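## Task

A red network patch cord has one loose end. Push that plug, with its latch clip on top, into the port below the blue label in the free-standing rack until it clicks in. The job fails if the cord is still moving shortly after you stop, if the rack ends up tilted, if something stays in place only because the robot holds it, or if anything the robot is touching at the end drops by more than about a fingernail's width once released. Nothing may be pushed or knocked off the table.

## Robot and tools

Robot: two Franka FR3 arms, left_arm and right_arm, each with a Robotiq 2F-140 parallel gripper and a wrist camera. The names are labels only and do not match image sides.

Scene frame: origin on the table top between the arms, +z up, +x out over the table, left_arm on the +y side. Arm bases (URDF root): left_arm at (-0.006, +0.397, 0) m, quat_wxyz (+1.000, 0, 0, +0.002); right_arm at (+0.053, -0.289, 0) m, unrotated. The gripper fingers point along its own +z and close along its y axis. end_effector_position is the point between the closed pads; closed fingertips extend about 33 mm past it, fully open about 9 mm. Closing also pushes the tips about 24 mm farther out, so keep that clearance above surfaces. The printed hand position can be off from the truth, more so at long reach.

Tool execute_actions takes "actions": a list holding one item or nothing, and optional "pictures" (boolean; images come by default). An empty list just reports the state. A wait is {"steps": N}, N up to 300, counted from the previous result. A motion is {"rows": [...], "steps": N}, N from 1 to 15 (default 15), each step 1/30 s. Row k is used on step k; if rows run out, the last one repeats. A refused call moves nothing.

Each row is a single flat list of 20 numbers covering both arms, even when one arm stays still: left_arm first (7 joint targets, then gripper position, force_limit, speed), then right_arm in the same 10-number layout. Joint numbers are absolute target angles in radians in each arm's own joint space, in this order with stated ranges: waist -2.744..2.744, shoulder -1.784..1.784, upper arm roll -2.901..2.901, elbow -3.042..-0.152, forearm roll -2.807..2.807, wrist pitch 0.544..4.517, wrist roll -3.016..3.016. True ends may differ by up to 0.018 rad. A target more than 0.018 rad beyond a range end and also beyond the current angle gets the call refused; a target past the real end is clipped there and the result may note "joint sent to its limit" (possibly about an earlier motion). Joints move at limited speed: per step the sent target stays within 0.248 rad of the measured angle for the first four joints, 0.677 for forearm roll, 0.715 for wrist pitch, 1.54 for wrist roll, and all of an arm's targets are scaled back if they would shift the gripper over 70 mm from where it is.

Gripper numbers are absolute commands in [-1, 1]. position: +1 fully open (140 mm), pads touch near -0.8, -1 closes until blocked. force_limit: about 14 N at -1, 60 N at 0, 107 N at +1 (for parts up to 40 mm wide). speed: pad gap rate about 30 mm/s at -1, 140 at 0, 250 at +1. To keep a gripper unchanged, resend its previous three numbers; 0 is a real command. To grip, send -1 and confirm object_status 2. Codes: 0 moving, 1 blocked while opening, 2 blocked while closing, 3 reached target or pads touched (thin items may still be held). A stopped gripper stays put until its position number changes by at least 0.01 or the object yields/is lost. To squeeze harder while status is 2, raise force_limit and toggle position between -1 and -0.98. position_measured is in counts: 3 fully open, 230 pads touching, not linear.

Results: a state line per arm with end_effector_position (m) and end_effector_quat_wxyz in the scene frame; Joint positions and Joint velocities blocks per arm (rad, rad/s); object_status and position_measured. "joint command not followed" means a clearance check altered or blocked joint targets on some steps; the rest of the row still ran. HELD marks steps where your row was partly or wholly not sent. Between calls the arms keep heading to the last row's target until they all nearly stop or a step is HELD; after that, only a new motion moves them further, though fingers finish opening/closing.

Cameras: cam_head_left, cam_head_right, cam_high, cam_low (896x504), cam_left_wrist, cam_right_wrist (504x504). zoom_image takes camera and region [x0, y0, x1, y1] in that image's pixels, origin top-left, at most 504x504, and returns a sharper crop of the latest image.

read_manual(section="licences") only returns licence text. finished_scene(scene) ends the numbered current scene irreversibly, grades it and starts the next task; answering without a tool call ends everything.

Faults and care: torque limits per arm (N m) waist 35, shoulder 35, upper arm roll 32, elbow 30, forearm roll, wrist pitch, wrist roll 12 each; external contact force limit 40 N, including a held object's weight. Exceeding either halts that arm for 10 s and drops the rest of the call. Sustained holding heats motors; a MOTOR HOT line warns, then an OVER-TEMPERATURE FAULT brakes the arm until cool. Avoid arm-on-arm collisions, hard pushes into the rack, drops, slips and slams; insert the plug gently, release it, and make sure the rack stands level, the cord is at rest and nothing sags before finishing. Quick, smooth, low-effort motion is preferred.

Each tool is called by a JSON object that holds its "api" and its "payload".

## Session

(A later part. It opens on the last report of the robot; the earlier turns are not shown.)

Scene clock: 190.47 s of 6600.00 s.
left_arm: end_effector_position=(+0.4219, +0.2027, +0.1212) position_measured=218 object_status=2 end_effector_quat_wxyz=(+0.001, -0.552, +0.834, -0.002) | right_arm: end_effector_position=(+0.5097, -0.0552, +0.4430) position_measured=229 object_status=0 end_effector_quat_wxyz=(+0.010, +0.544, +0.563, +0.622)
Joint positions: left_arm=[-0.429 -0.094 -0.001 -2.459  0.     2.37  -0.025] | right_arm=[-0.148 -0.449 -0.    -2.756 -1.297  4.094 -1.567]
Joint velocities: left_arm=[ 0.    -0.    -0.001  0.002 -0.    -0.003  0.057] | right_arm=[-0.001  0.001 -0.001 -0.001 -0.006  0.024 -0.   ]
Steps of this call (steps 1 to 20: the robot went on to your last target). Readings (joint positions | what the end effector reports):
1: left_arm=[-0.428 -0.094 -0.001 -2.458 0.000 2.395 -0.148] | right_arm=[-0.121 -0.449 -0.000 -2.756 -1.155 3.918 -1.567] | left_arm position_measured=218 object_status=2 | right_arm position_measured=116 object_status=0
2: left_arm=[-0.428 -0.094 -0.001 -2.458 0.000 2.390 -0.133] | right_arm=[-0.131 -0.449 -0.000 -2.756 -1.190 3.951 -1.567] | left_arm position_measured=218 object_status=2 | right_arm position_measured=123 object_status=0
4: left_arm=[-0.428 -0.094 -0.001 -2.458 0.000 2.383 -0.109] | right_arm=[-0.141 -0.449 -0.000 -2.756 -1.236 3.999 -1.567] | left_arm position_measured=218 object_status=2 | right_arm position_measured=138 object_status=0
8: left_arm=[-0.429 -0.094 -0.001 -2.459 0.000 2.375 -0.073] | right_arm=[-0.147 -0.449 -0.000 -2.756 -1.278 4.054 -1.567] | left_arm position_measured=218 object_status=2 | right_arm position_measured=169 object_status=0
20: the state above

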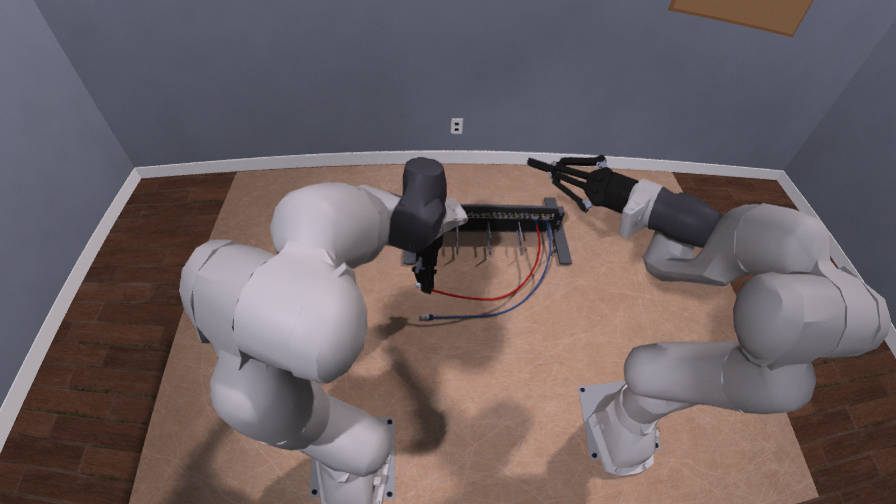

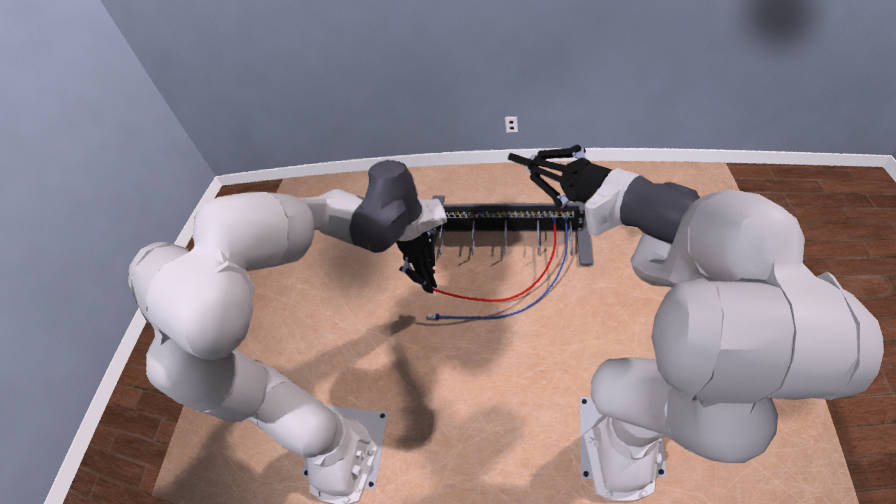

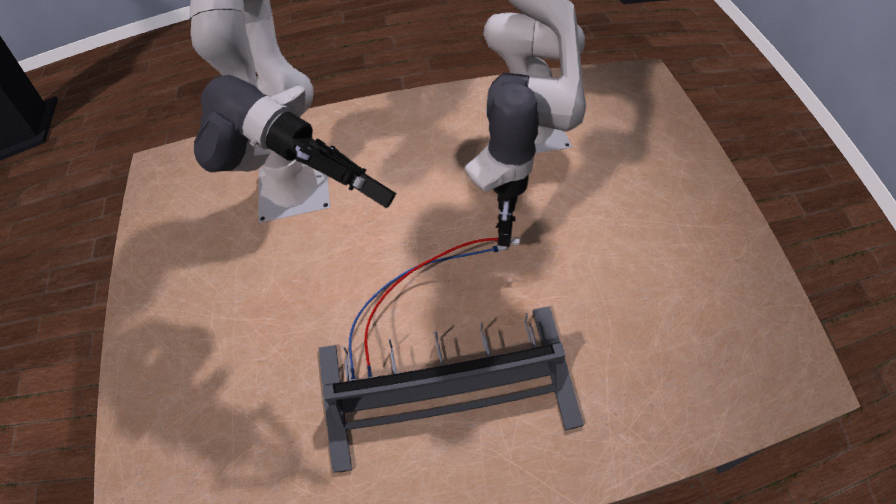

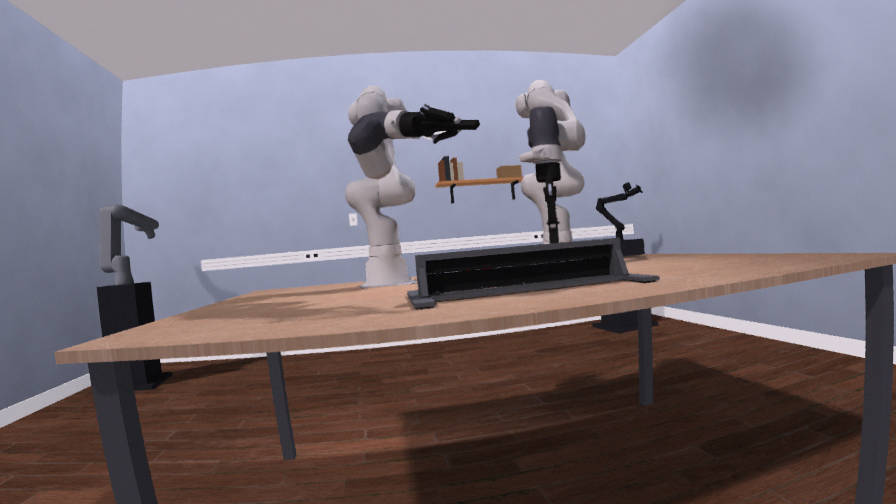

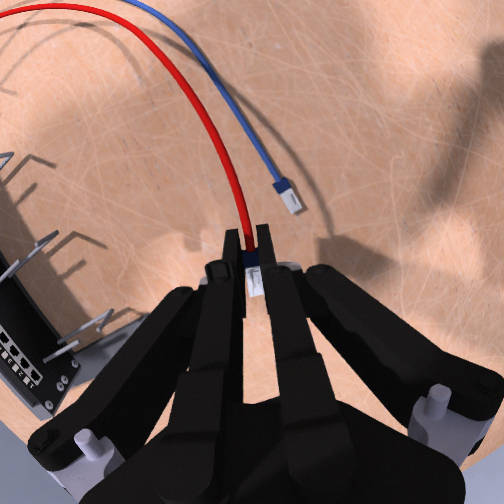

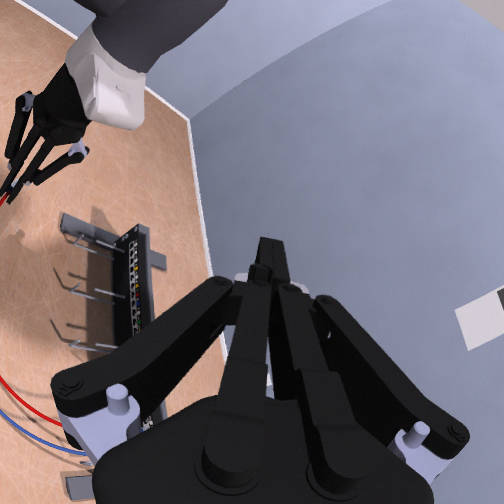

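{"api": "execute_actions", "payload": {"actions": [{"rows": [[-0.431,-0.075,0,-2.433,-0.004,2.36,0.06,-1,0.3,-0.6, -0.16,-0.4,0,-2.73,-1.37,4.28,-1.571,-0.8,0,0],[-0.433,-0.055,0,-2.406,-0.004,2.35,0.12,-1,0.3,-0.6, -0.17,-0.35,0,-2.71,-1.37,4.28,-1.571,-0.8,0,0],[-0.435,-0.035,0,-2.379,-0.004,2.34,0.18,-1,0.3,-0.6, -0.18,-0.3,0,-2.69,-1.37,4.28,-1.571,-0.8,0,0],[-0.437,-0.015,0,-2.352,-0.004,2.33,0.24,-1,0.3,-0.6, -0.19,-0.25,0,-2.67,-1.37,4.28,-1.571,-0.8,0,0],[-0.439,0.004,0,-2.325,-0.004,2.32,0.30,-1,0.3,-0.6, -0.2,-0.2,0,-2.65,-1.37,4.28,-1.571,-0.8,0,0],[-0.441,0.024,0,-2.298,-0.004,2.31,0.36,-1,0.3,-0.6, -0.21,-0.15,0,-2.63,-1.37,4.28,-1.571,-0.8,0,0],[-0.443,0.044,0,-2.271,-0.004,2.30,0.42,-1,0.3,-0.6, -0.22,-0.1,0,-2.6,-1.37,4.28,-1.571,-0.8,0,0],[-0.445,0.063,0,-2.244,-0.004,2.29,0.48,-1,0.3,-0.6, -0.22,-0.05,0,-2.58,-1.37,4.28,-1.571,-0.8,0,0],[-0.447,0.083,0,-2.217,-0.004,2.28,0.54,-1,0.3,-0.6, -0.22,0,0,-2.56,-1.37,4.28,-1.571,-0.8,0,0],[-0.449,0.103,0,-2.19,-0.004,2.27,0.60,-1,0.3,-0.6, -0.22,0.05,0,-2.54,-1.37,4.28,-1.571,-0.8,0,0],[-0.451,0.122,0,-2.163,-0.004,2.26,0.66,-1,0.3,-0.6, -0.22,0.1,0,-2.52,-1.37,4.28,-1.571,-0.8,0,0],[-0.453,0.142,0,-2.136,-0.004,2.25,0.72,-1,0.3,-0.6, -0.22,0.15,0,-2.5,-1.37,4.28,-1.571,-0.8,0,0],[-0.455,0.162,0,-2.109,-0.004,2.24,0.78,-1,0.3,-0.6, -0.22,0.2,0,-2.47,-1.37,4.28,-1.571,-0.8,0,0],[-0.457,0.181,0,-2.082,-0.004,2.235,0.84,-1,0.3,-0.6, -0.22,0.25,0,-2.45,-1.37,4.28,-1.571,-0.8,0,0],[-0.459,0.201,0,-2.055,-0.004,2.23,0.90,-1,0.3,-0.6, -0.22,0.3,0,-2.43,-1.37,4.28,-1.571,-0.8,0,0]], "steps": 15}], "pictures": false}}

{"api": "execute_actions", "payload": {"actions": [{"rows": [[-0.461,0.221,0,-2.028,-0.004,2.225,0.95,-1,0.3,-0.6, -0.22,0.35,0,-2.41,-1.37,4.28,-1.571,-0.8,0,0],[-0.463,0.24,0,-2.001,-0.004,2.22,1.0,-1,0.3,-0.6, -0.22,0.4,0,-2.39,-1.37,4.28,-1.571,-0.8,0,0],[-0.465,0.26,0,-1.974,-0.004,2.21,1.05,-1,0.3,-0.6, -0.22,0.45,0,-2.36,-1.37,4.28,-1.571,-0.8,0,0],[-0.467,0.28,0,-1.947,-0.004,2.20,1.1,-1,0.3,-0.6, -0.22,0.5,0,-2.34,-1.37,4.28,-1.571,-0.8,0,0],[-0.47,0.30,0,-1.92,-0.004,2.195,1.1,-1,0.3,-0.6, -0.22,0.55,0,-2.32,-1.37,4.28,-1.571,-0.8,0,0],[-0.472,0.32,0,-1.893,-0.004,2.19,1.1,-1,0.3,-0.6, -0.22,0.6,0,-2.3,-1.37,4.28,-1.571,-0.8,0,0],[-0.474,0.34,0,-1.866,-0.004,2.185,1.1,-1,0.3,-0.6, -0.22,0.6,0,-2.3,-1.37,4.28,-1.571,-0.8,0,0],[-0.476,0.36,0,-1.839,-0.004,2.183,1.1,-1,0.3,-0.6, -0.22,0.6,0,-2.3,-1.37,4.28,-1.571,-0.8,0,0],[-0.479,0.38,0,-1.812,-0.004,2.182,1.1,-1,0.3,-0.6, -0.22,0.6,0,-2.3,-1.37,4.28,-1.571,-0.8,0,0],[-0.481,0.398,0,-1.786,-0.004,2.182,1.101,-1,0.3,-0.6, -0.22,0.6,0,-2.3,-1.37,4.28,-1.571,-0.8,0,0]], "steps": 15}], "pictures": false}}

{"api": "execute_actions", "payload": {"actions": [{"steps": 30}]}}

Scene clock: 215.37 s of 6600.00 s.
left_arm: end_effector_position=(+0.5027, +0.1509, +0.1292) position_measured=218 object_status=2 end_effector_quat_wxyz=(-0.001, -0.319, +0.948, +0.001) | right_arm: end_effector_position=(+0.5856, -0.0806, +0.3032) position_measured=229 object_status=3 end_effector_quat_wxyz=(-0.141, +0.603, +0.534, +0.576)
Joint positions: left_arm=[-0.453  0.158 -0.    -2.113 -0.     2.269  0.471] | right_arm=[-0.218  0.191  0.    -2.475 -1.366  4.269 -1.567]
Joint velocities: left_arm=[-0.059  0.563 -0.     0.761 -0.    -0.188  1.399] | right_arm=[-0.013  1.452 -0.001  0.603  0.001  0.027  0.   ]
Steps of this call (steps 1 to 30: the robot went on to your last target; steps 31 to 90: nothing new was sent; then 21.40 s passed at rest; steps 91 to 105: all 15 steps of this action). Readings (joint positions | what the end effector reports):
91: left_arm=[-0.429 -0.090 -0.001 -2.453 0.000 2.367 -0.002] | right_arm=[-0.151 -0.440 -0.000 -2.749 -1.313 4.126 -1.567] | left_arm position_measured=218 object_status=2 | right_arm position_measured=229 object_status=3
92: left_arm=[-0.429 -0.081 -0.001 -2.440 -0.000 2.364 0.010] | right_arm=[-0.155 -0.419 0.000 -2.737 -1.327 4.155 -1.567] | left_arm position_measured=218 object_status=2 | right_arm position_measured=229 object_status=3
94: left_arm=[-0.432 -0.052 -0.000 -2.400 -0.000 2.355 0.047] | right_arm=[-0.170 -0.348 0.001 -2.705 -1.345 4.197 -1.567] | left_arm position_measured=218 object_status=2 | right_arm position_measured=229 object_status=3
98: left_arm=[-0.439 0.021 -0.000 -2.300 -0.000 2.328 0.167] | right_arm=[-0.205 -0.158 0.001 -2.626 -1.360 4.242 -1.567] | left_arm position_measured=218 object_status=2 | right_arm position_measured=229 object_status=3
105: the state above

Scene clock: 215.87 s of 6600.00 s.
left_arm: end_effector_position=(+0.5684, +0.0999, +0.1190) position_measured=218 object_status=2 end_effector_quat_wxyz=(+0.001, -0.064, +0.998, -0.001) | right_arm: end_effector_position=(+0.6039, -0.0847, +0.1553) position_measured=229 object_status=3 end_effector_quat_wxyz=(-0.220, +0.660, +0.499, +0.517)
Joint positions: left_arm=[-0.48   0.395 -0.    -1.795 -0.     2.192  0.965] | right_arm=[-0.219  0.601  0.    -2.304 -1.368  4.276 -1.567]
Joint velocities: left_arm=[-0.001  0.056 -0.     0.085 -0.    -0.048  0.426] | right_arm=[-0.     0.001 -0.     0.027  0.001  0.009  0.001]
Steps of this call (steps 1 to 15: all 15 steps of this action). Readings (joint positions | what the end effector reports):
1: left_arm=[-0.455 0.177 -0.000 -2.086 -0.000 2.261 0.519] | right_arm=[-0.218 0.241 0.000 -2.454 -1.366 4.271 -1.567] | left_arm position_measured=218 object_status=2 | right_arm position_measured=229 object_status=3
2: left_arm=[-0.457 0.197 -0.000 -2.059 -0.000 2.254 0.568] | right_arm=[-0.219 0.291 0.000 -2.433 -1.367 4.272 -1.567] | left_arm position_measured=218 object_status=2 | right_arm position_measured=229 object_status=3
4: left_arm=[-0.461 0.236 -0.000 -2.005 -0.000 2.239 0.666] | right_arm=[-0.219 0.392 0.000 -2.387 -1.367 4.274 -1.567] | left_arm position_measured=218 object_status=2 | right_arm position_measured=229 object_status=3
8: left_arm=[-0.470 0.316 -0.000 -1.897 -0.000 2.212 0.817] | right_arm=[-0.219 0.563 0.000 -2.323 -1.368 4.275 -1.567] | left_arm position_measured=218 object_status=2 | right_arm position_measured=229 object_status=3
15: the state above

Scene clock: 216.87 s of 6600.00 s.
left_arm: end_effector_position=(+0.5691, +0.0996, +0.1205) position_measured=218 object_status=2 end_effector_quat_wxyz=(-0.000, -0.003, +1.000, -0.000) | right_arm: end_effector_position=(+0.6045, -0.0847, +0.1562) position_measured=229 object_status=3 end_effector_quat_wxyz=(-0.220, +0.659, +0.499, +0.518)
Joint positions: left_arm=[-0.48   0.397 -0.    -1.788 -0.     2.184  1.089] | right_arm=[-0.219  0.601  0.    -2.302 -1.368  4.278 -1.567]
Joint velocities: left_arm=[ 0.    -0.001  0.001  0.     0.002  0.     0.016] | right_arm=[-0.     0.001 -0.001  0.001 -0.001  0.001  0.   ]
Steps of this call (steps 1 to 30: the robot went on to your last target). Readings (joint positions | what the end effector reports):
1: left_arm=[-0.480 0.396 -0.000 -1.793 -0.000 2.191 0.979] | right_arm=[-0.219 0.601 0.000 -2.303 -1.368 4.277 -1.567] | left_arm position_measured=218 object_status=2 | right_arm position_measured=229 object_status=3
2: left_arm=[-0.480 0.396 -0.000 -1.791 -0.000 2.189 0.991] | right_arm=[-0.219 0.601 0.000 -2.303 -1.368 4.277 -1.567] | left_arm position_measured=218 object_status=2 | right_arm position_measured=229 object_status=3
4: left_arm=[-0.480 0.397 -0.000 -1.789 -0.000 2.188 1.011] | right_arm=[-0.219 0.601 0.000 -2.303 -1.368 4.277 -1.567] | left_arm position_measured=218 object_status=2 | right_arm position_measured=229 object_status=3
8: left_arm=[-0.480 0.397 -0.000 -1.788 -0.000 2.186 1.040] | right_arm=[-0.219 0.601 0.000 -2.302 -1.368 4.277 -1.567] | left_arm position_measured=218 object_status=2 | right_arm position_measured=229 object_status=3
30: the state above

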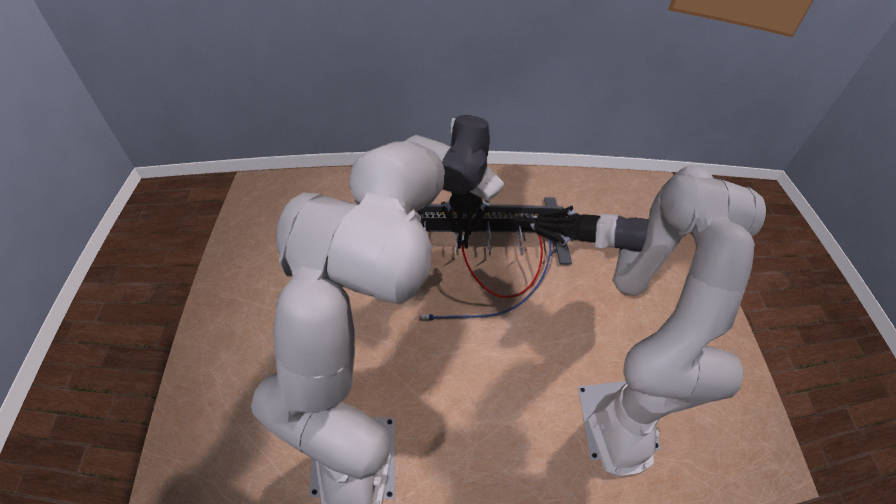

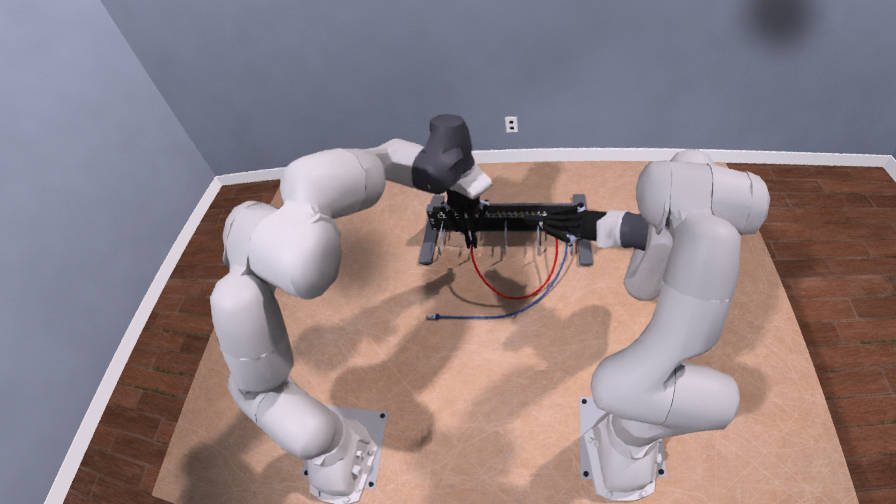

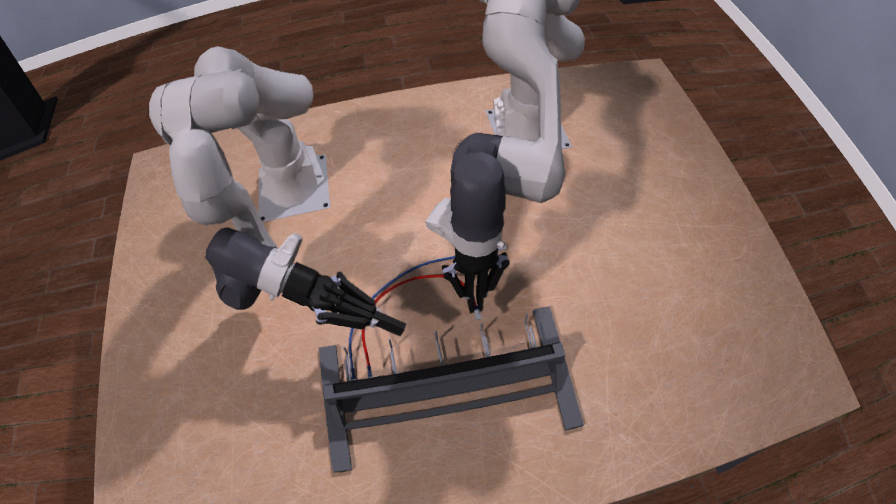

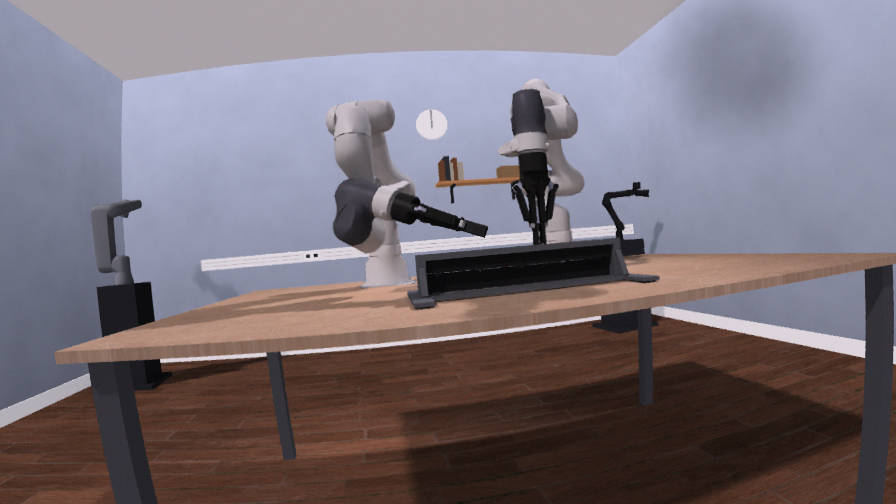

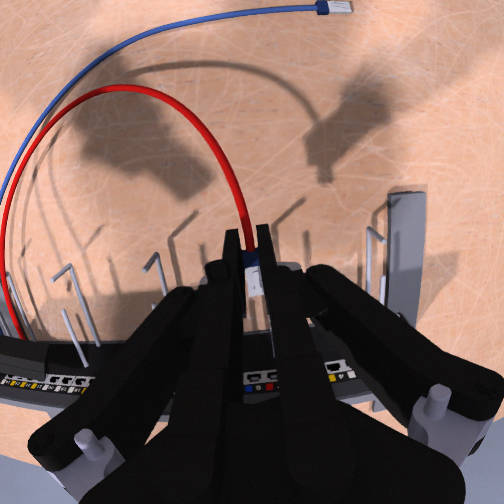

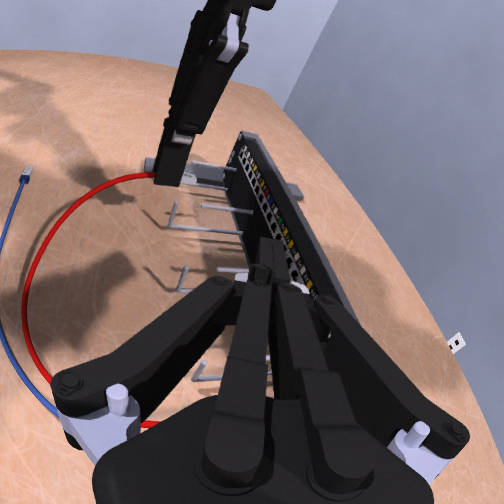

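{"api": "zoom_image", "payload": {"camera": "cam_left_wrist", "region": [190, 230, 330, 410]}}

{"api": "zoom_image", "payload": {"camera": "cam_right_wrist", "region": [140, 120, 320, 260]}}

Region (190, 230, 330, 410) of cam_left_wrist's 504x504 image, scaled by 2.800, with more detail than that image has.

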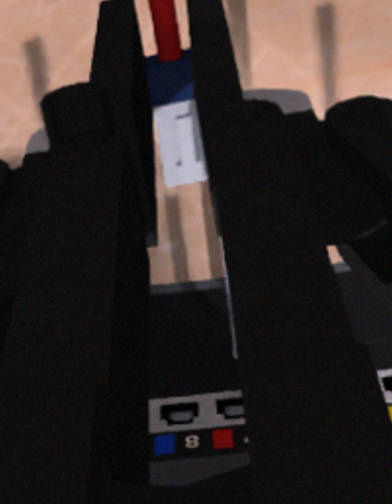

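Region (140, 120, 320, 260) of cam_right_wrist's 504x504 image, scaled by 2.800, with more detail than that image has.

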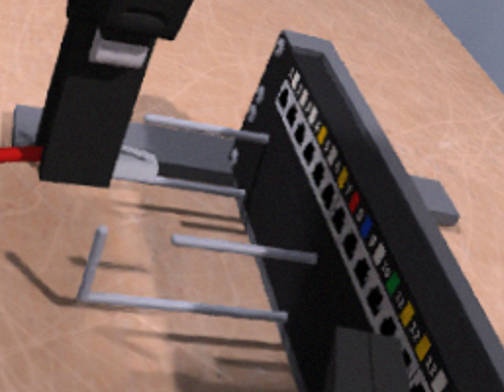

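{"api": "execute_actions", "payload": {"actions": [{"rows": [[-0.478,0.416,0,-1.759,-0.004,2.17,1.1,-1,0.3,-0.6, -0.22,0.6,0,-2.3,-1.37,4.28,-1.571,-0.8,0,0],[-0.475,0.435,0,-1.731,-0.004,2.155,1.105,-1,0.3,-0.6, -0.22,0.6,0,-2.3,-1.37,4.28,-1.571,-0.8,0,0],[-0.473,0.454,0,-1.702,-0.004,2.14,1.11,-1,0.3,-0.6, -0.22,0.6,0,-2.3,-1.37,4.28,-1.571,-0.8,0,0],[-0.47,0.473,0,-1.674,-0.004,2.128,1.115,-1,0.3,-0.6, -0.22,0.6,0,-2.3,-1.37,4.28,-1.571,-0.8,0,0],[-0.468,0.492,0,-1.645,-0.004,2.117,1.12,-1,0.3,-0.6, -0.22,0.6,0,-2.3,-1.37,4.28,-1.571,-0.8,0,0],[-0.465,0.512,0,-1.617,-0.004,2.107,1.125,-1,0.3,-0.6, -0.22,0.6,0,-2.3,-1.37,4.28,-1.571,-0.8,0,0],[-0.463,0.531,0,-1.588,-0.004,2.098,1.13,-1,0.3,-0.6, -0.22,0.6,0,-2.3,-1.37,4.28,-1.571,-0.8,0,0],[-0.46,0.55,0,-1.56,-0.004,2.088,1.13,-1,0.3,-0.6, -0.22,0.6,0,-2.3,-1.37,4.28,-1.571,-0.8,0,0],[-0.458,0.569,0,-1.531,-0.004,2.079,1.13,-1,0.3,-0.6, -0.22,0.6,0,-2.3,-1.37,4.28,-1.571,-0.8,0,0],[-0.455,0.588,0,-1.502,-0.004,2.07,1.13,-1,0.3,-0.6, -0.22,0.6,0,-2.3,-1.37,4.28,-1.571,-0.8,0,0],[-0.453,0.607,0,-1.474,-0.004,2.07,1.13,-1,0.3,-0.6, -0.22,0.6,0,-2.3,-1.37,4.28,-1.571,-0.8,0,0],[-0.45,0.6275,0,-1.4435,-0.004,2.07,1.13,-1,0.3,-0.6, -0.22,0.6,0,-2.3,-1.37,4.28,-1.571,-0.8,0,0]], "steps": 15}], "pictures": false}}

{"api": "execute_actions", "payload": {"actions": [{"steps": 15}]}}

{"api": "zoom_image", "payload": {"camera": "cam_left_wrist", "region": [210, 240, 310, 360]}}

{"api": "zoom_image", "payload": {"camera": "cam_right_wrist", "region": [200, 150, 320, 250]}}

Scene clock: 237.20 s of 6600.00 s.
left_arm: end_effector_position=(+0.6390, +0.0863, +0.1099) position_measured=218 object_status=2 end_effector_quat_wxyz=(+0.004, -0.004, +1.000, -0.002) | right_arm: end_effector_position=(+0.6046, -0.0847, +0.1563) position_measured=229 object_status=3 end_effector_quat_wxyz=(-0.220, +0.659, +0.499, +0.519)
Joint positions: left_arm=[-0.452  0.617 -0.    -1.463 -0.     2.088  1.114] | right_arm=[-0.219  0.601  0.    -2.302 -1.368  4.278 -1.567]
Joint velocities: left_arm=[ 0.029  0.171  0.003  0.212 -0.    -0.096  0.029] | right_arm=[ 0.    -0.    -0.     0.    -0.001 -0.     0.   ]
Steps of this call (steps 1 to 15: the robot went on to your last target; steps 16 to 90: nothing new was sent; then 16.83 s passed at rest; steps 91 to 105: all 15 steps of this action). Readings (joint positions | what the end effector reports):
91: left_arm=[-0.480 0.401 -0.000 -1.780 -0.000 2.181 1.094] | right_arm=[-0.219 0.601 0.000 -2.302 -1.368 4.278 -1.567] | left_arm position_measured=218 object_status=2 | right_arm position_measured=229 object_status=3
92: left_arm=[-0.479 0.409 -0.000 -1.766 -0.000 2.177 1.094] | right_arm=[-0.219 0.601 0.000 -2.302 -1.368 4.278 -1.567] | left_arm position_measured=218 object_status=2 | right_arm position_measured=229 object_status=3
94: left_arm=[-0.477 0.436 -0.000 -1.723 -0.000 2.164 1.096] | right_arm=[-0.219 0.601 0.000 -2.302 -1.368 4.278 -1.567] | left_arm position_measured=218 object_status=2 | right_arm position_measured=229 object_status=3
98: left_arm=[-0.467 0.507 -0.000 -1.618 -0.000 2.131 1.104] | right_arm=[-0.219 0.601 0.000 -2.302 -1.368 4.278 -1.567] | left_arm position_measured=218 object_status=2 | right_arm position_measured=229 object_status=3
105: the state above

Scene clock: 237.70 s of 6600.00 s.
left_arm: end_effector_position=(+0.6401, +0.0867, +0.1101) position_measured=218 object_status=2 end_effector_quat_wxyz=(+0.000, -0.001, +1.000, -0.000) | right_arm: end_effector_position=(+0.6046, -0.0847, +0.1563) position_measured=229 object_status=3 end_effector_quat_wxyz=(-0.220, +0.659, +0.499, +0.519)
Joint positions: left_arm=[-0.451  0.626 -0.    -1.445 -0.     2.073  1.121] | right_arm=[-0.219  0.601  0.    -2.302 -1.368  4.278 -1.567]
Joint velocities: left_arm=[-0.001  0.001  0.    -0.001  0.001 -0.005  0.007] | right_arm=[ 0.001 -0.001 -0.002  0.001 -0.    -0.001  0.   ]
Steps of this call (steps 1 to 15: the robot went on to your last target). Readings (joint positions | what the end effector reports):
1: left_arm=[-0.451 0.622 -0.000 -1.458 -0.000 2.085 1.115] | right_arm=[-0.219 0.601 0.000 -2.302 -1.368 4.278 -1.567] | left_arm position_measured=218 object_status=2 | right_arm position_measured=229 object_status=3
2: left_arm=[-0.451 0.624 -0.000 -1.454 -0.000 2.083 1.116] | right_arm=[-0.219 0.601 0.000 -2.302 -1.368 4.278 -1.567] | left_arm position_measured=218 object_status=2 | right_arm position_measured=229 object_status=3
4: left_arm=[-0.451 0.626 -0.000 -1.450 -0.000 2.079 1.117] | right_arm=[-0.219 0.601 0.000 -2.302 -1.368 4.278 -1.567] | left_arm position_measured=218 object_status=2 | right_arm position_measured=229 object_status=3
8: left_arm=[-0.451 0.626 -0.000 -1.446 -0.000 2.075 1.119] | right_arm=[-0.219 0.601 0.000 -2.302 -1.368 4.278 -1.567] | left_arm position_measured=218 object_status=2 | right_arm position_measured=229 object_status=3
15: the state above

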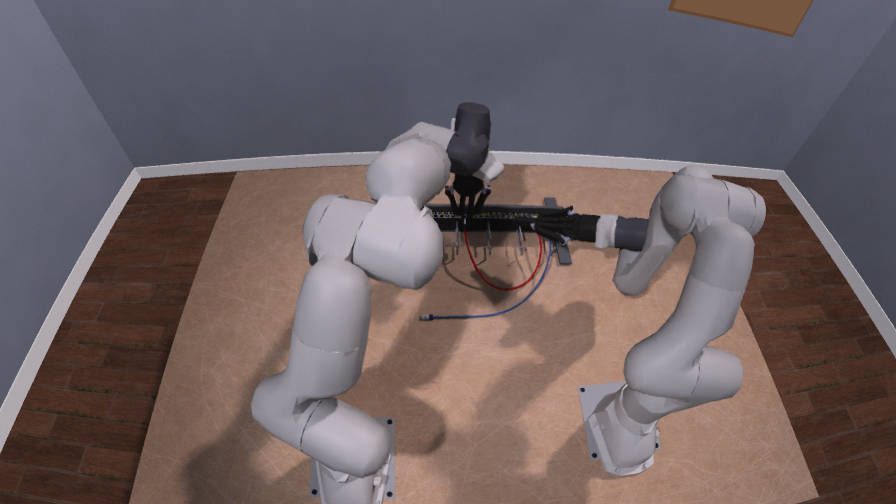

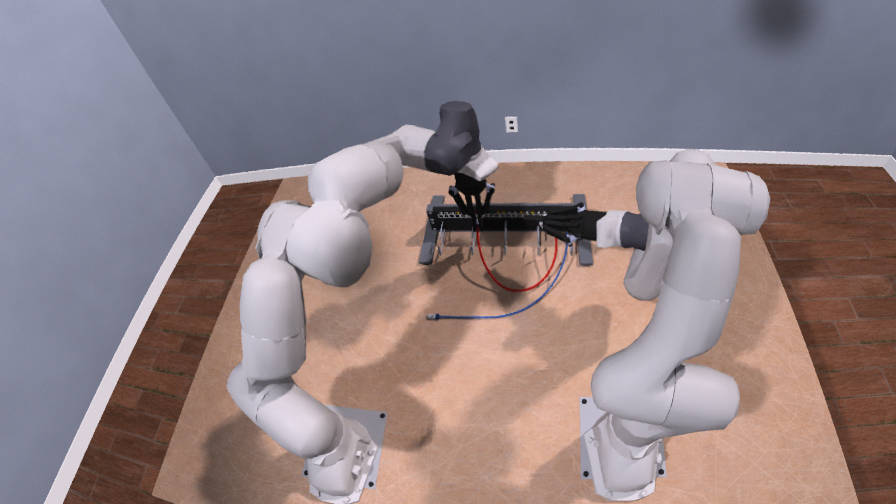

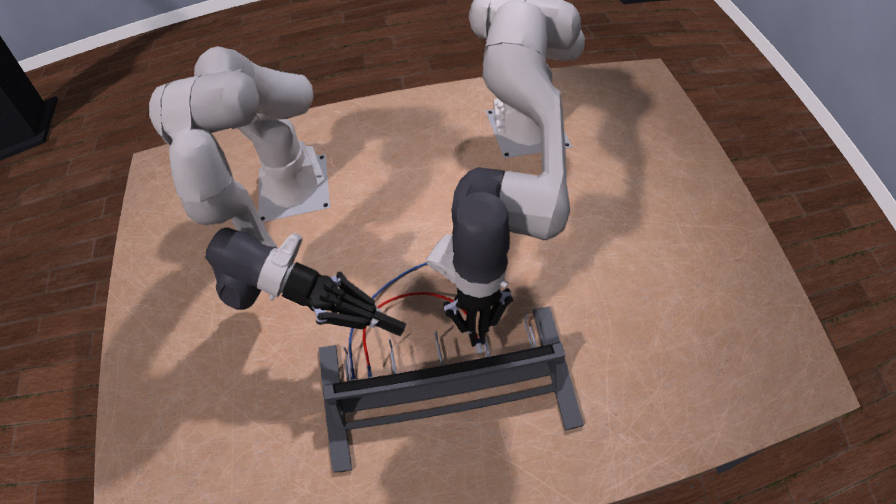

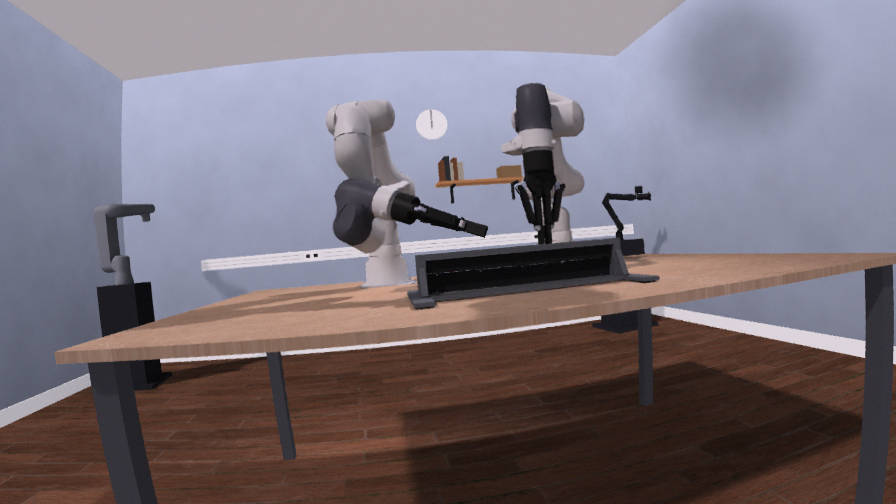

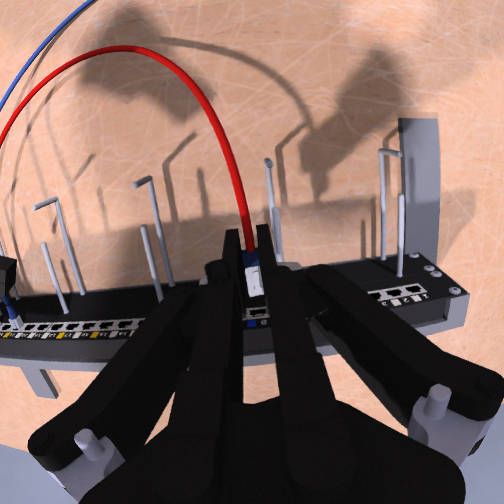

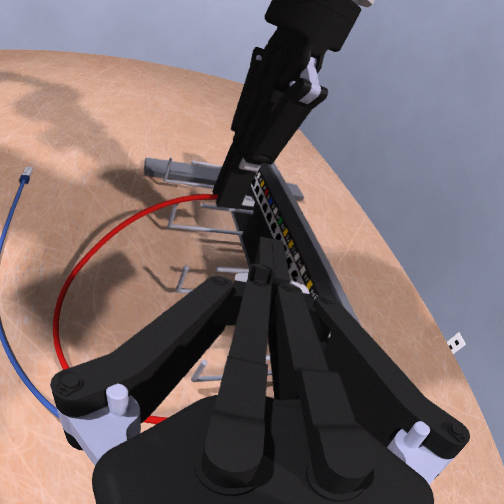

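Region (210, 240, 310, 360) of cam_left_wrist's 504x504 image, scaled by 4.200, with more detail than that image has.

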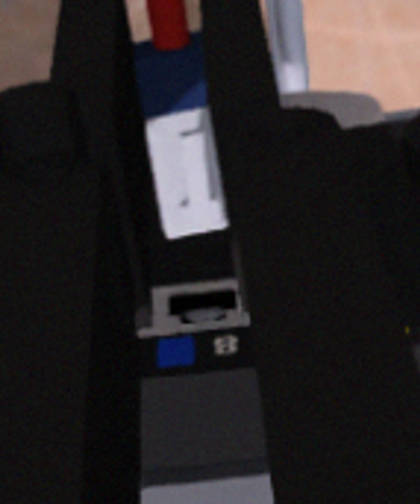

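Region (200, 150, 320, 250) of cam_right_wrist's 504x504 image, scaled by 4.200, with more detail than that image has.

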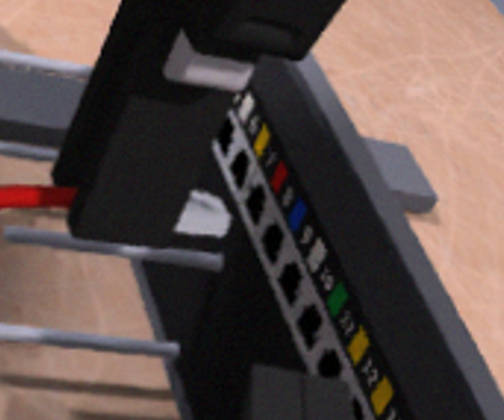

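{"api": "zoom_image", "payload": {"camera": "cam_left_wrist", "region": [120, 140, 320, 340]}}

{"api": "zoom_image", "payload": {"camera": "cam_right_wrist", "region": [225, 175, 285, 225]}}

Region (120, 140, 320, 340) of cam_left_wrist's 504x504 image, scaled by 2.520, with more detail than that image has.

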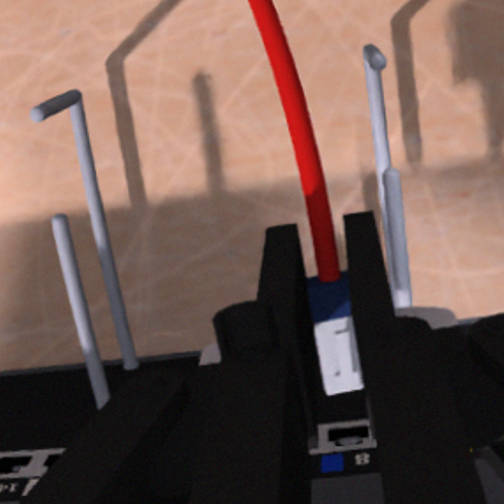

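Region (225, 175, 285, 225) of cam_right_wrist's 504x504 image, scaled by 8.400, with more detail than that image has.

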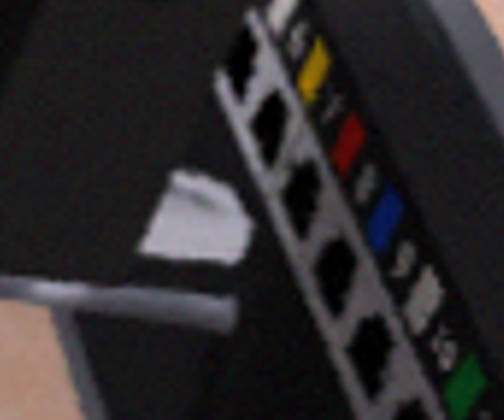

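{"api": "execute_actions", "payload": {"actions": [{"rows": [[-0.449,0.635,0,-1.435,-0.004,2.068,1.15,-1,0.3,-0.6, -0.22,0.6,0,-2.3,-1.37,4.28,-1.571,-0.8,0,0],[-0.448,0.643,0,-1.426,-0.004,2.066,1.177,-1,0.3,-0.6, -0.22,0.6,0,-2.3,-1.37,4.28,-1.571,-0.8,0,0],[-0.4465,0.651,0,-1.416,-0.004,2.0635,1.2,-1,0.3,-0.6, -0.22,0.6,0,-2.3,-1.37,4.28,-1.571,-0.8,0,0],[-0.445,0.66,0,-1.407,-0.004,2.0635,1.2,-1,0.3,-0.6, -0.22,0.6,0,-2.3,-1.37,4.28,-1.571,-0.8,0,0],[-0.4435,0.668,0,-1.397,-0.004,2.0635,1.2,-1,0.3,-0.6, -0.22,0.6,0,-2.3,-1.37,4.28,-1.571,-0.8,0,0],[-0.4435,0.668,0,-1.397,-0.004,2.0635,1.2,-1,0.3,-0.6, -0.22,0.6,0,-2.3,-1.37,4.28,-1.571,-0.8,0,0],[-0.4435,0.668,0,-1.397,-0.004,2.0635,1.2,-1,0.3,-0.6, -0.22,0.6,0,-2.3,-1.37,4.28,-1.571,-0.8,0,0],[-0.4435,0.668,0,-1.397,-0.004,2.0635,1.177,-1,0.3,-0.6, -0.22,0.6,0,-2.3,-1.37,4.28,-1.571,-0.8,0,0]], "steps": 15}], "pictures": false}}

{"api": "execute_actions", "payload": {"actions": [{"steps": 10}]}}

{"api": "zoom_image", "payload": {"camera": "cam_left_wrist", "region": [225, 260, 290, 335]}}

{"api": "zoom_image", "payload": {"camera": "cam_right_wrist", "region": [225, 175, 285, 225]}}

Scene clock: 282.87 s of 6600.00 s.
left_arm: end_effector_position=(+0.6494, +0.0872, +0.1013) position_measured=218 object_status=2 end_effector_quat_wxyz=(-0.000, +0.017, +1.000, +0.000) | right_arm: end_effector_position=(+0.6046, -0.0847, +0.1563) position_measured=229 object_status=3 end_effector_quat_wxyz=(-0.220, +0.659, +0.499, +0.519)
Joint positions: left_arm=[-0.444  0.668 -0.    -1.399 -0.     2.066  1.164] | right_arm=[-0.219  0.601  0.    -2.302 -1.368  4.278 -1.567]
Joint velocities: left_arm=[ 0.     0.     0.     0.009 -0.001 -0.001  0.019] | right_arm=[-0.001 -0.001 -0.001  0.    -0.     0.     0.001]
Steps of this call (steps 1 to 15: the robot went on to your last target; steps 16 to 90: nothing new was sent; then 41.67 s passed at rest; steps 91 to 105: all 15 steps of this action). Readings (joint positions | what the end effector reports):
91: left_arm=[-0.451 0.628 -0.000 -1.443 -0.000 2.072 1.125] | right_arm=[-0.219 0.601 0.000 -2.302 -1.368 4.278 -1.567] | left_arm position_measured=218 object_status=2 | right_arm position_measured=229 object_status=3
92: left_arm=[-0.450 0.631 -0.000 -1.438 -0.000 2.071 1.129] | right_arm=[-0.219 0.601 0.000 -2.302 -1.368 4.278 -1.567] | left_arm position_measured=218 object_status=2 | right_arm position_measured=229 object_status=3
94: left_arm=[-0.449 0.642 -0.000 -1.423 -0.000 2.069 1.141] | right_arm=[-0.219 0.601 0.000 -2.302 -1.368 4.278 -1.567] | left_arm position_measured=218 object_status=2 | right_arm position_measured=229 object_status=3
98: left_arm=[-0.445 0.662 -0.000 -1.404 -0.000 2.068 1.158] | right_arm=[-0.219 0.601 0.000 -2.302 -1.368 4.278 -1.567] | left_arm position_measured=218 object_status=2 | right_arm position_measured=229 object_status=3
105: the state above

Scene clock: 283.20 s of 6600.00 s.
left_arm: end_effector_position=(+0.6496, +0.0871, +0.1015) position_measured=218 object_status=2 end_effector_quat_wxyz=(-0.000, +0.019, +1.000, -0.000) | right_arm: end_effector_position=(+0.6046, -0.0847, +0.1563) position_measured=229 object_status=3 end_effector_quat_wxyz=(-0.220, +0.659, +0.499, +0.519)
Joint positions: left_arm=[-0.444  0.668 -0.    -1.399 -0.     2.066  1.168] | right_arm=[-0.219  0.601  0.    -2.302 -1.368  4.278 -1.567]
Joint velocities: left_arm=[ 0.001 -0.001 -0.    -0.001 -0.    -0.001  0.007] | right_arm=[ 0.    -0.001 -0.     0.001 -0.     0.001  0.   ]
Steps of this call (steps 1 to 10: the robot went on to your last target). Readings (joint positions | what the end effector reports):
1: left_arm=[-0.444 0.668 -0.000 -1.399 -0.000 2.066 1.165] | right_arm=[-0.219 0.601 0.000 -2.302 -1.368 4.278 -1.567] | left_arm position_measured=218 object_status=2 | right_arm position_measured=229 object_status=3
2: left_arm=[-0.444 0.668 -0.000 -1.399 -0.000 2.066 1.165] | right_arm=[-0.219 0.601 0.000 -2.302 -1.368 4.278 -1.567] | left_arm position_measured=218 object_status=2 | right_arm position_measured=229 object_status=3
4: left_arm=[-0.444 0.668 -0.000 -1.399 -0.000 2.066 1.166] | right_arm=[-0.219 0.601 0.000 -2.302 -1.368 4.278 -1.567] | left_arm position_measured=218 object_status=2 | right_arm position_measured=229 object_status=3
8: left_arm=[-0.444 0.668 -0.000 -1.399 -0.000 2.066 1.167] | right_arm=[-0.219 0.601 0.000 -2.302 -1.368 4.278 -1.567] | left_arm position_measured=218 object_status=2 | right_arm position_measured=229 object_status=3
10: the state above

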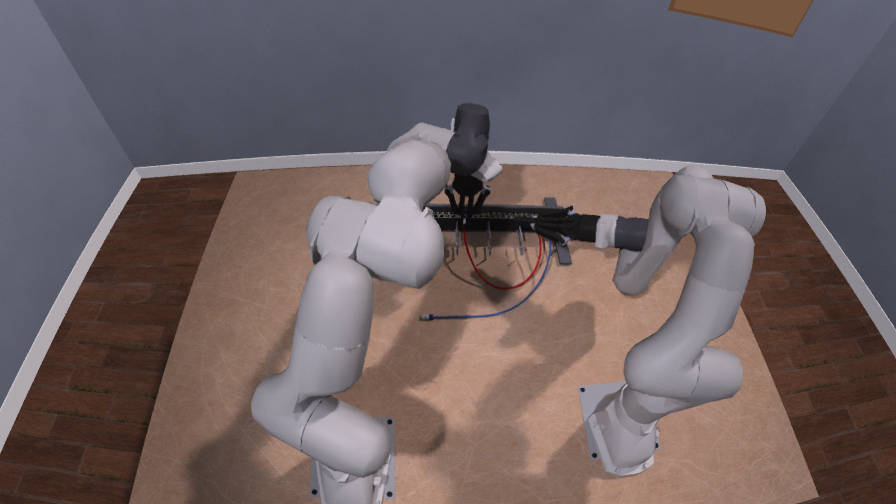

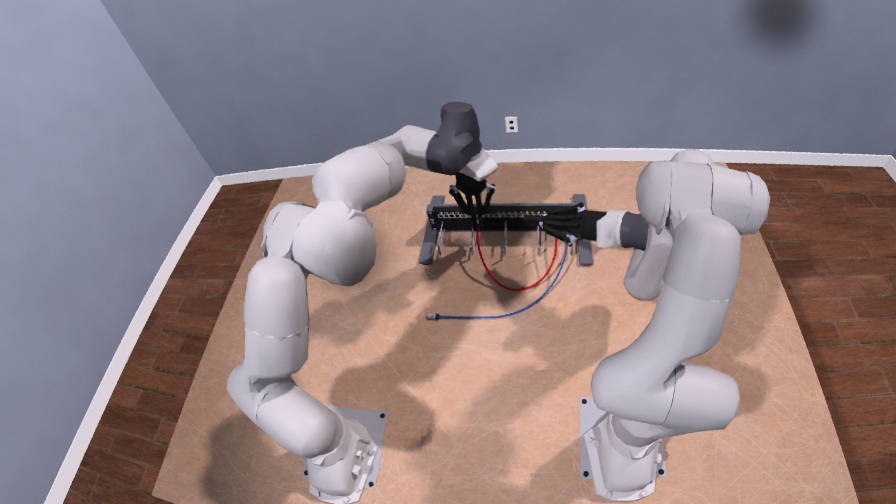

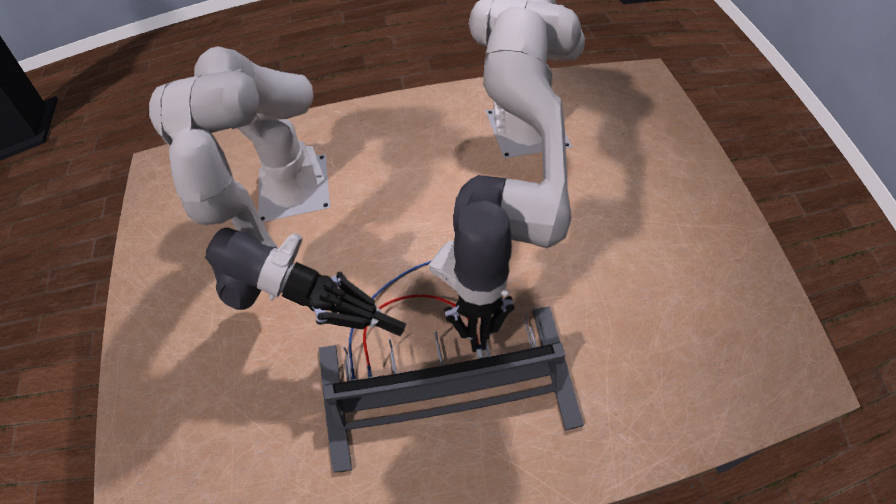

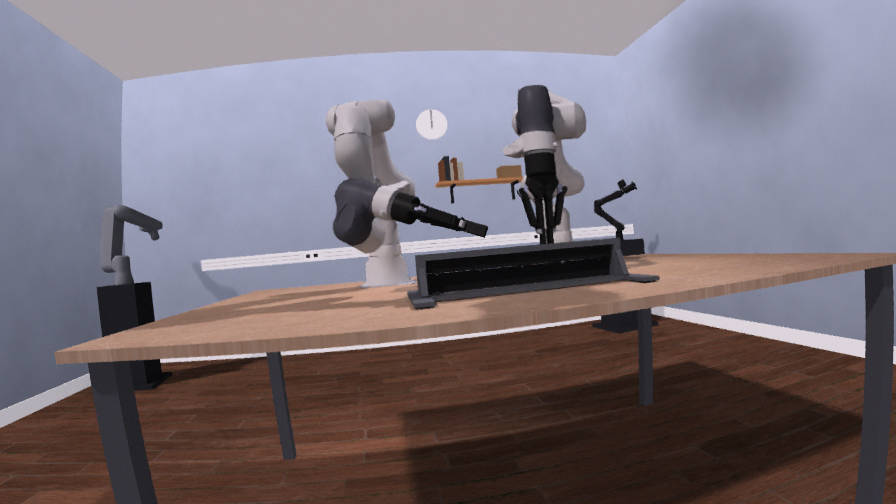

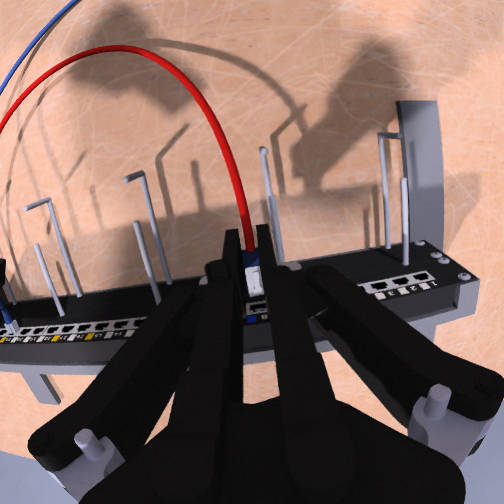

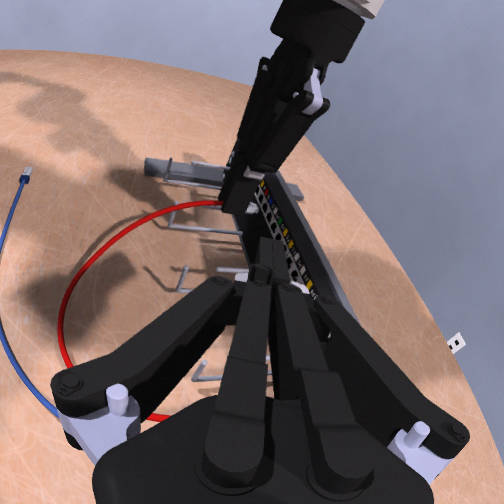

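Region (225, 260, 290, 335) of cam_left_wrist's 504x504 image, scaled by 6.720, with more detail than that image has; it fills the left 437 columns of this view, and the rest is white.

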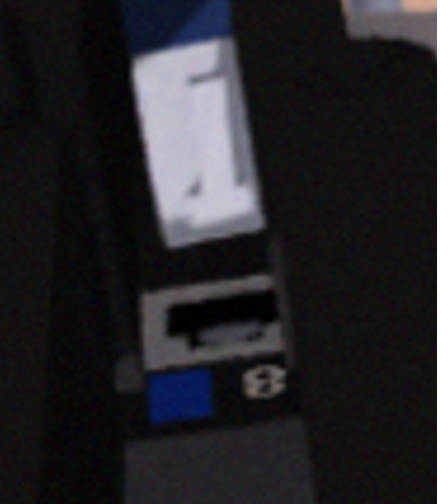

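Region (225, 175, 285, 225) of cam_right_wrist's 504x504 image, scaled by 8.400, with more detail than that image has.

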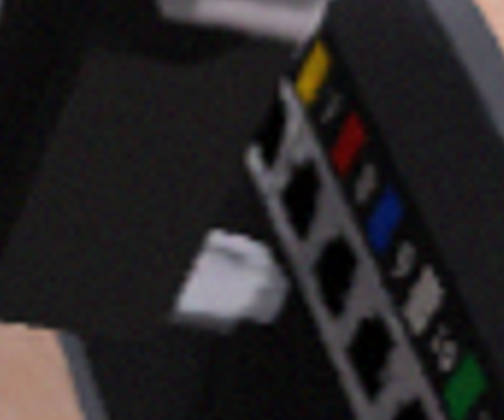

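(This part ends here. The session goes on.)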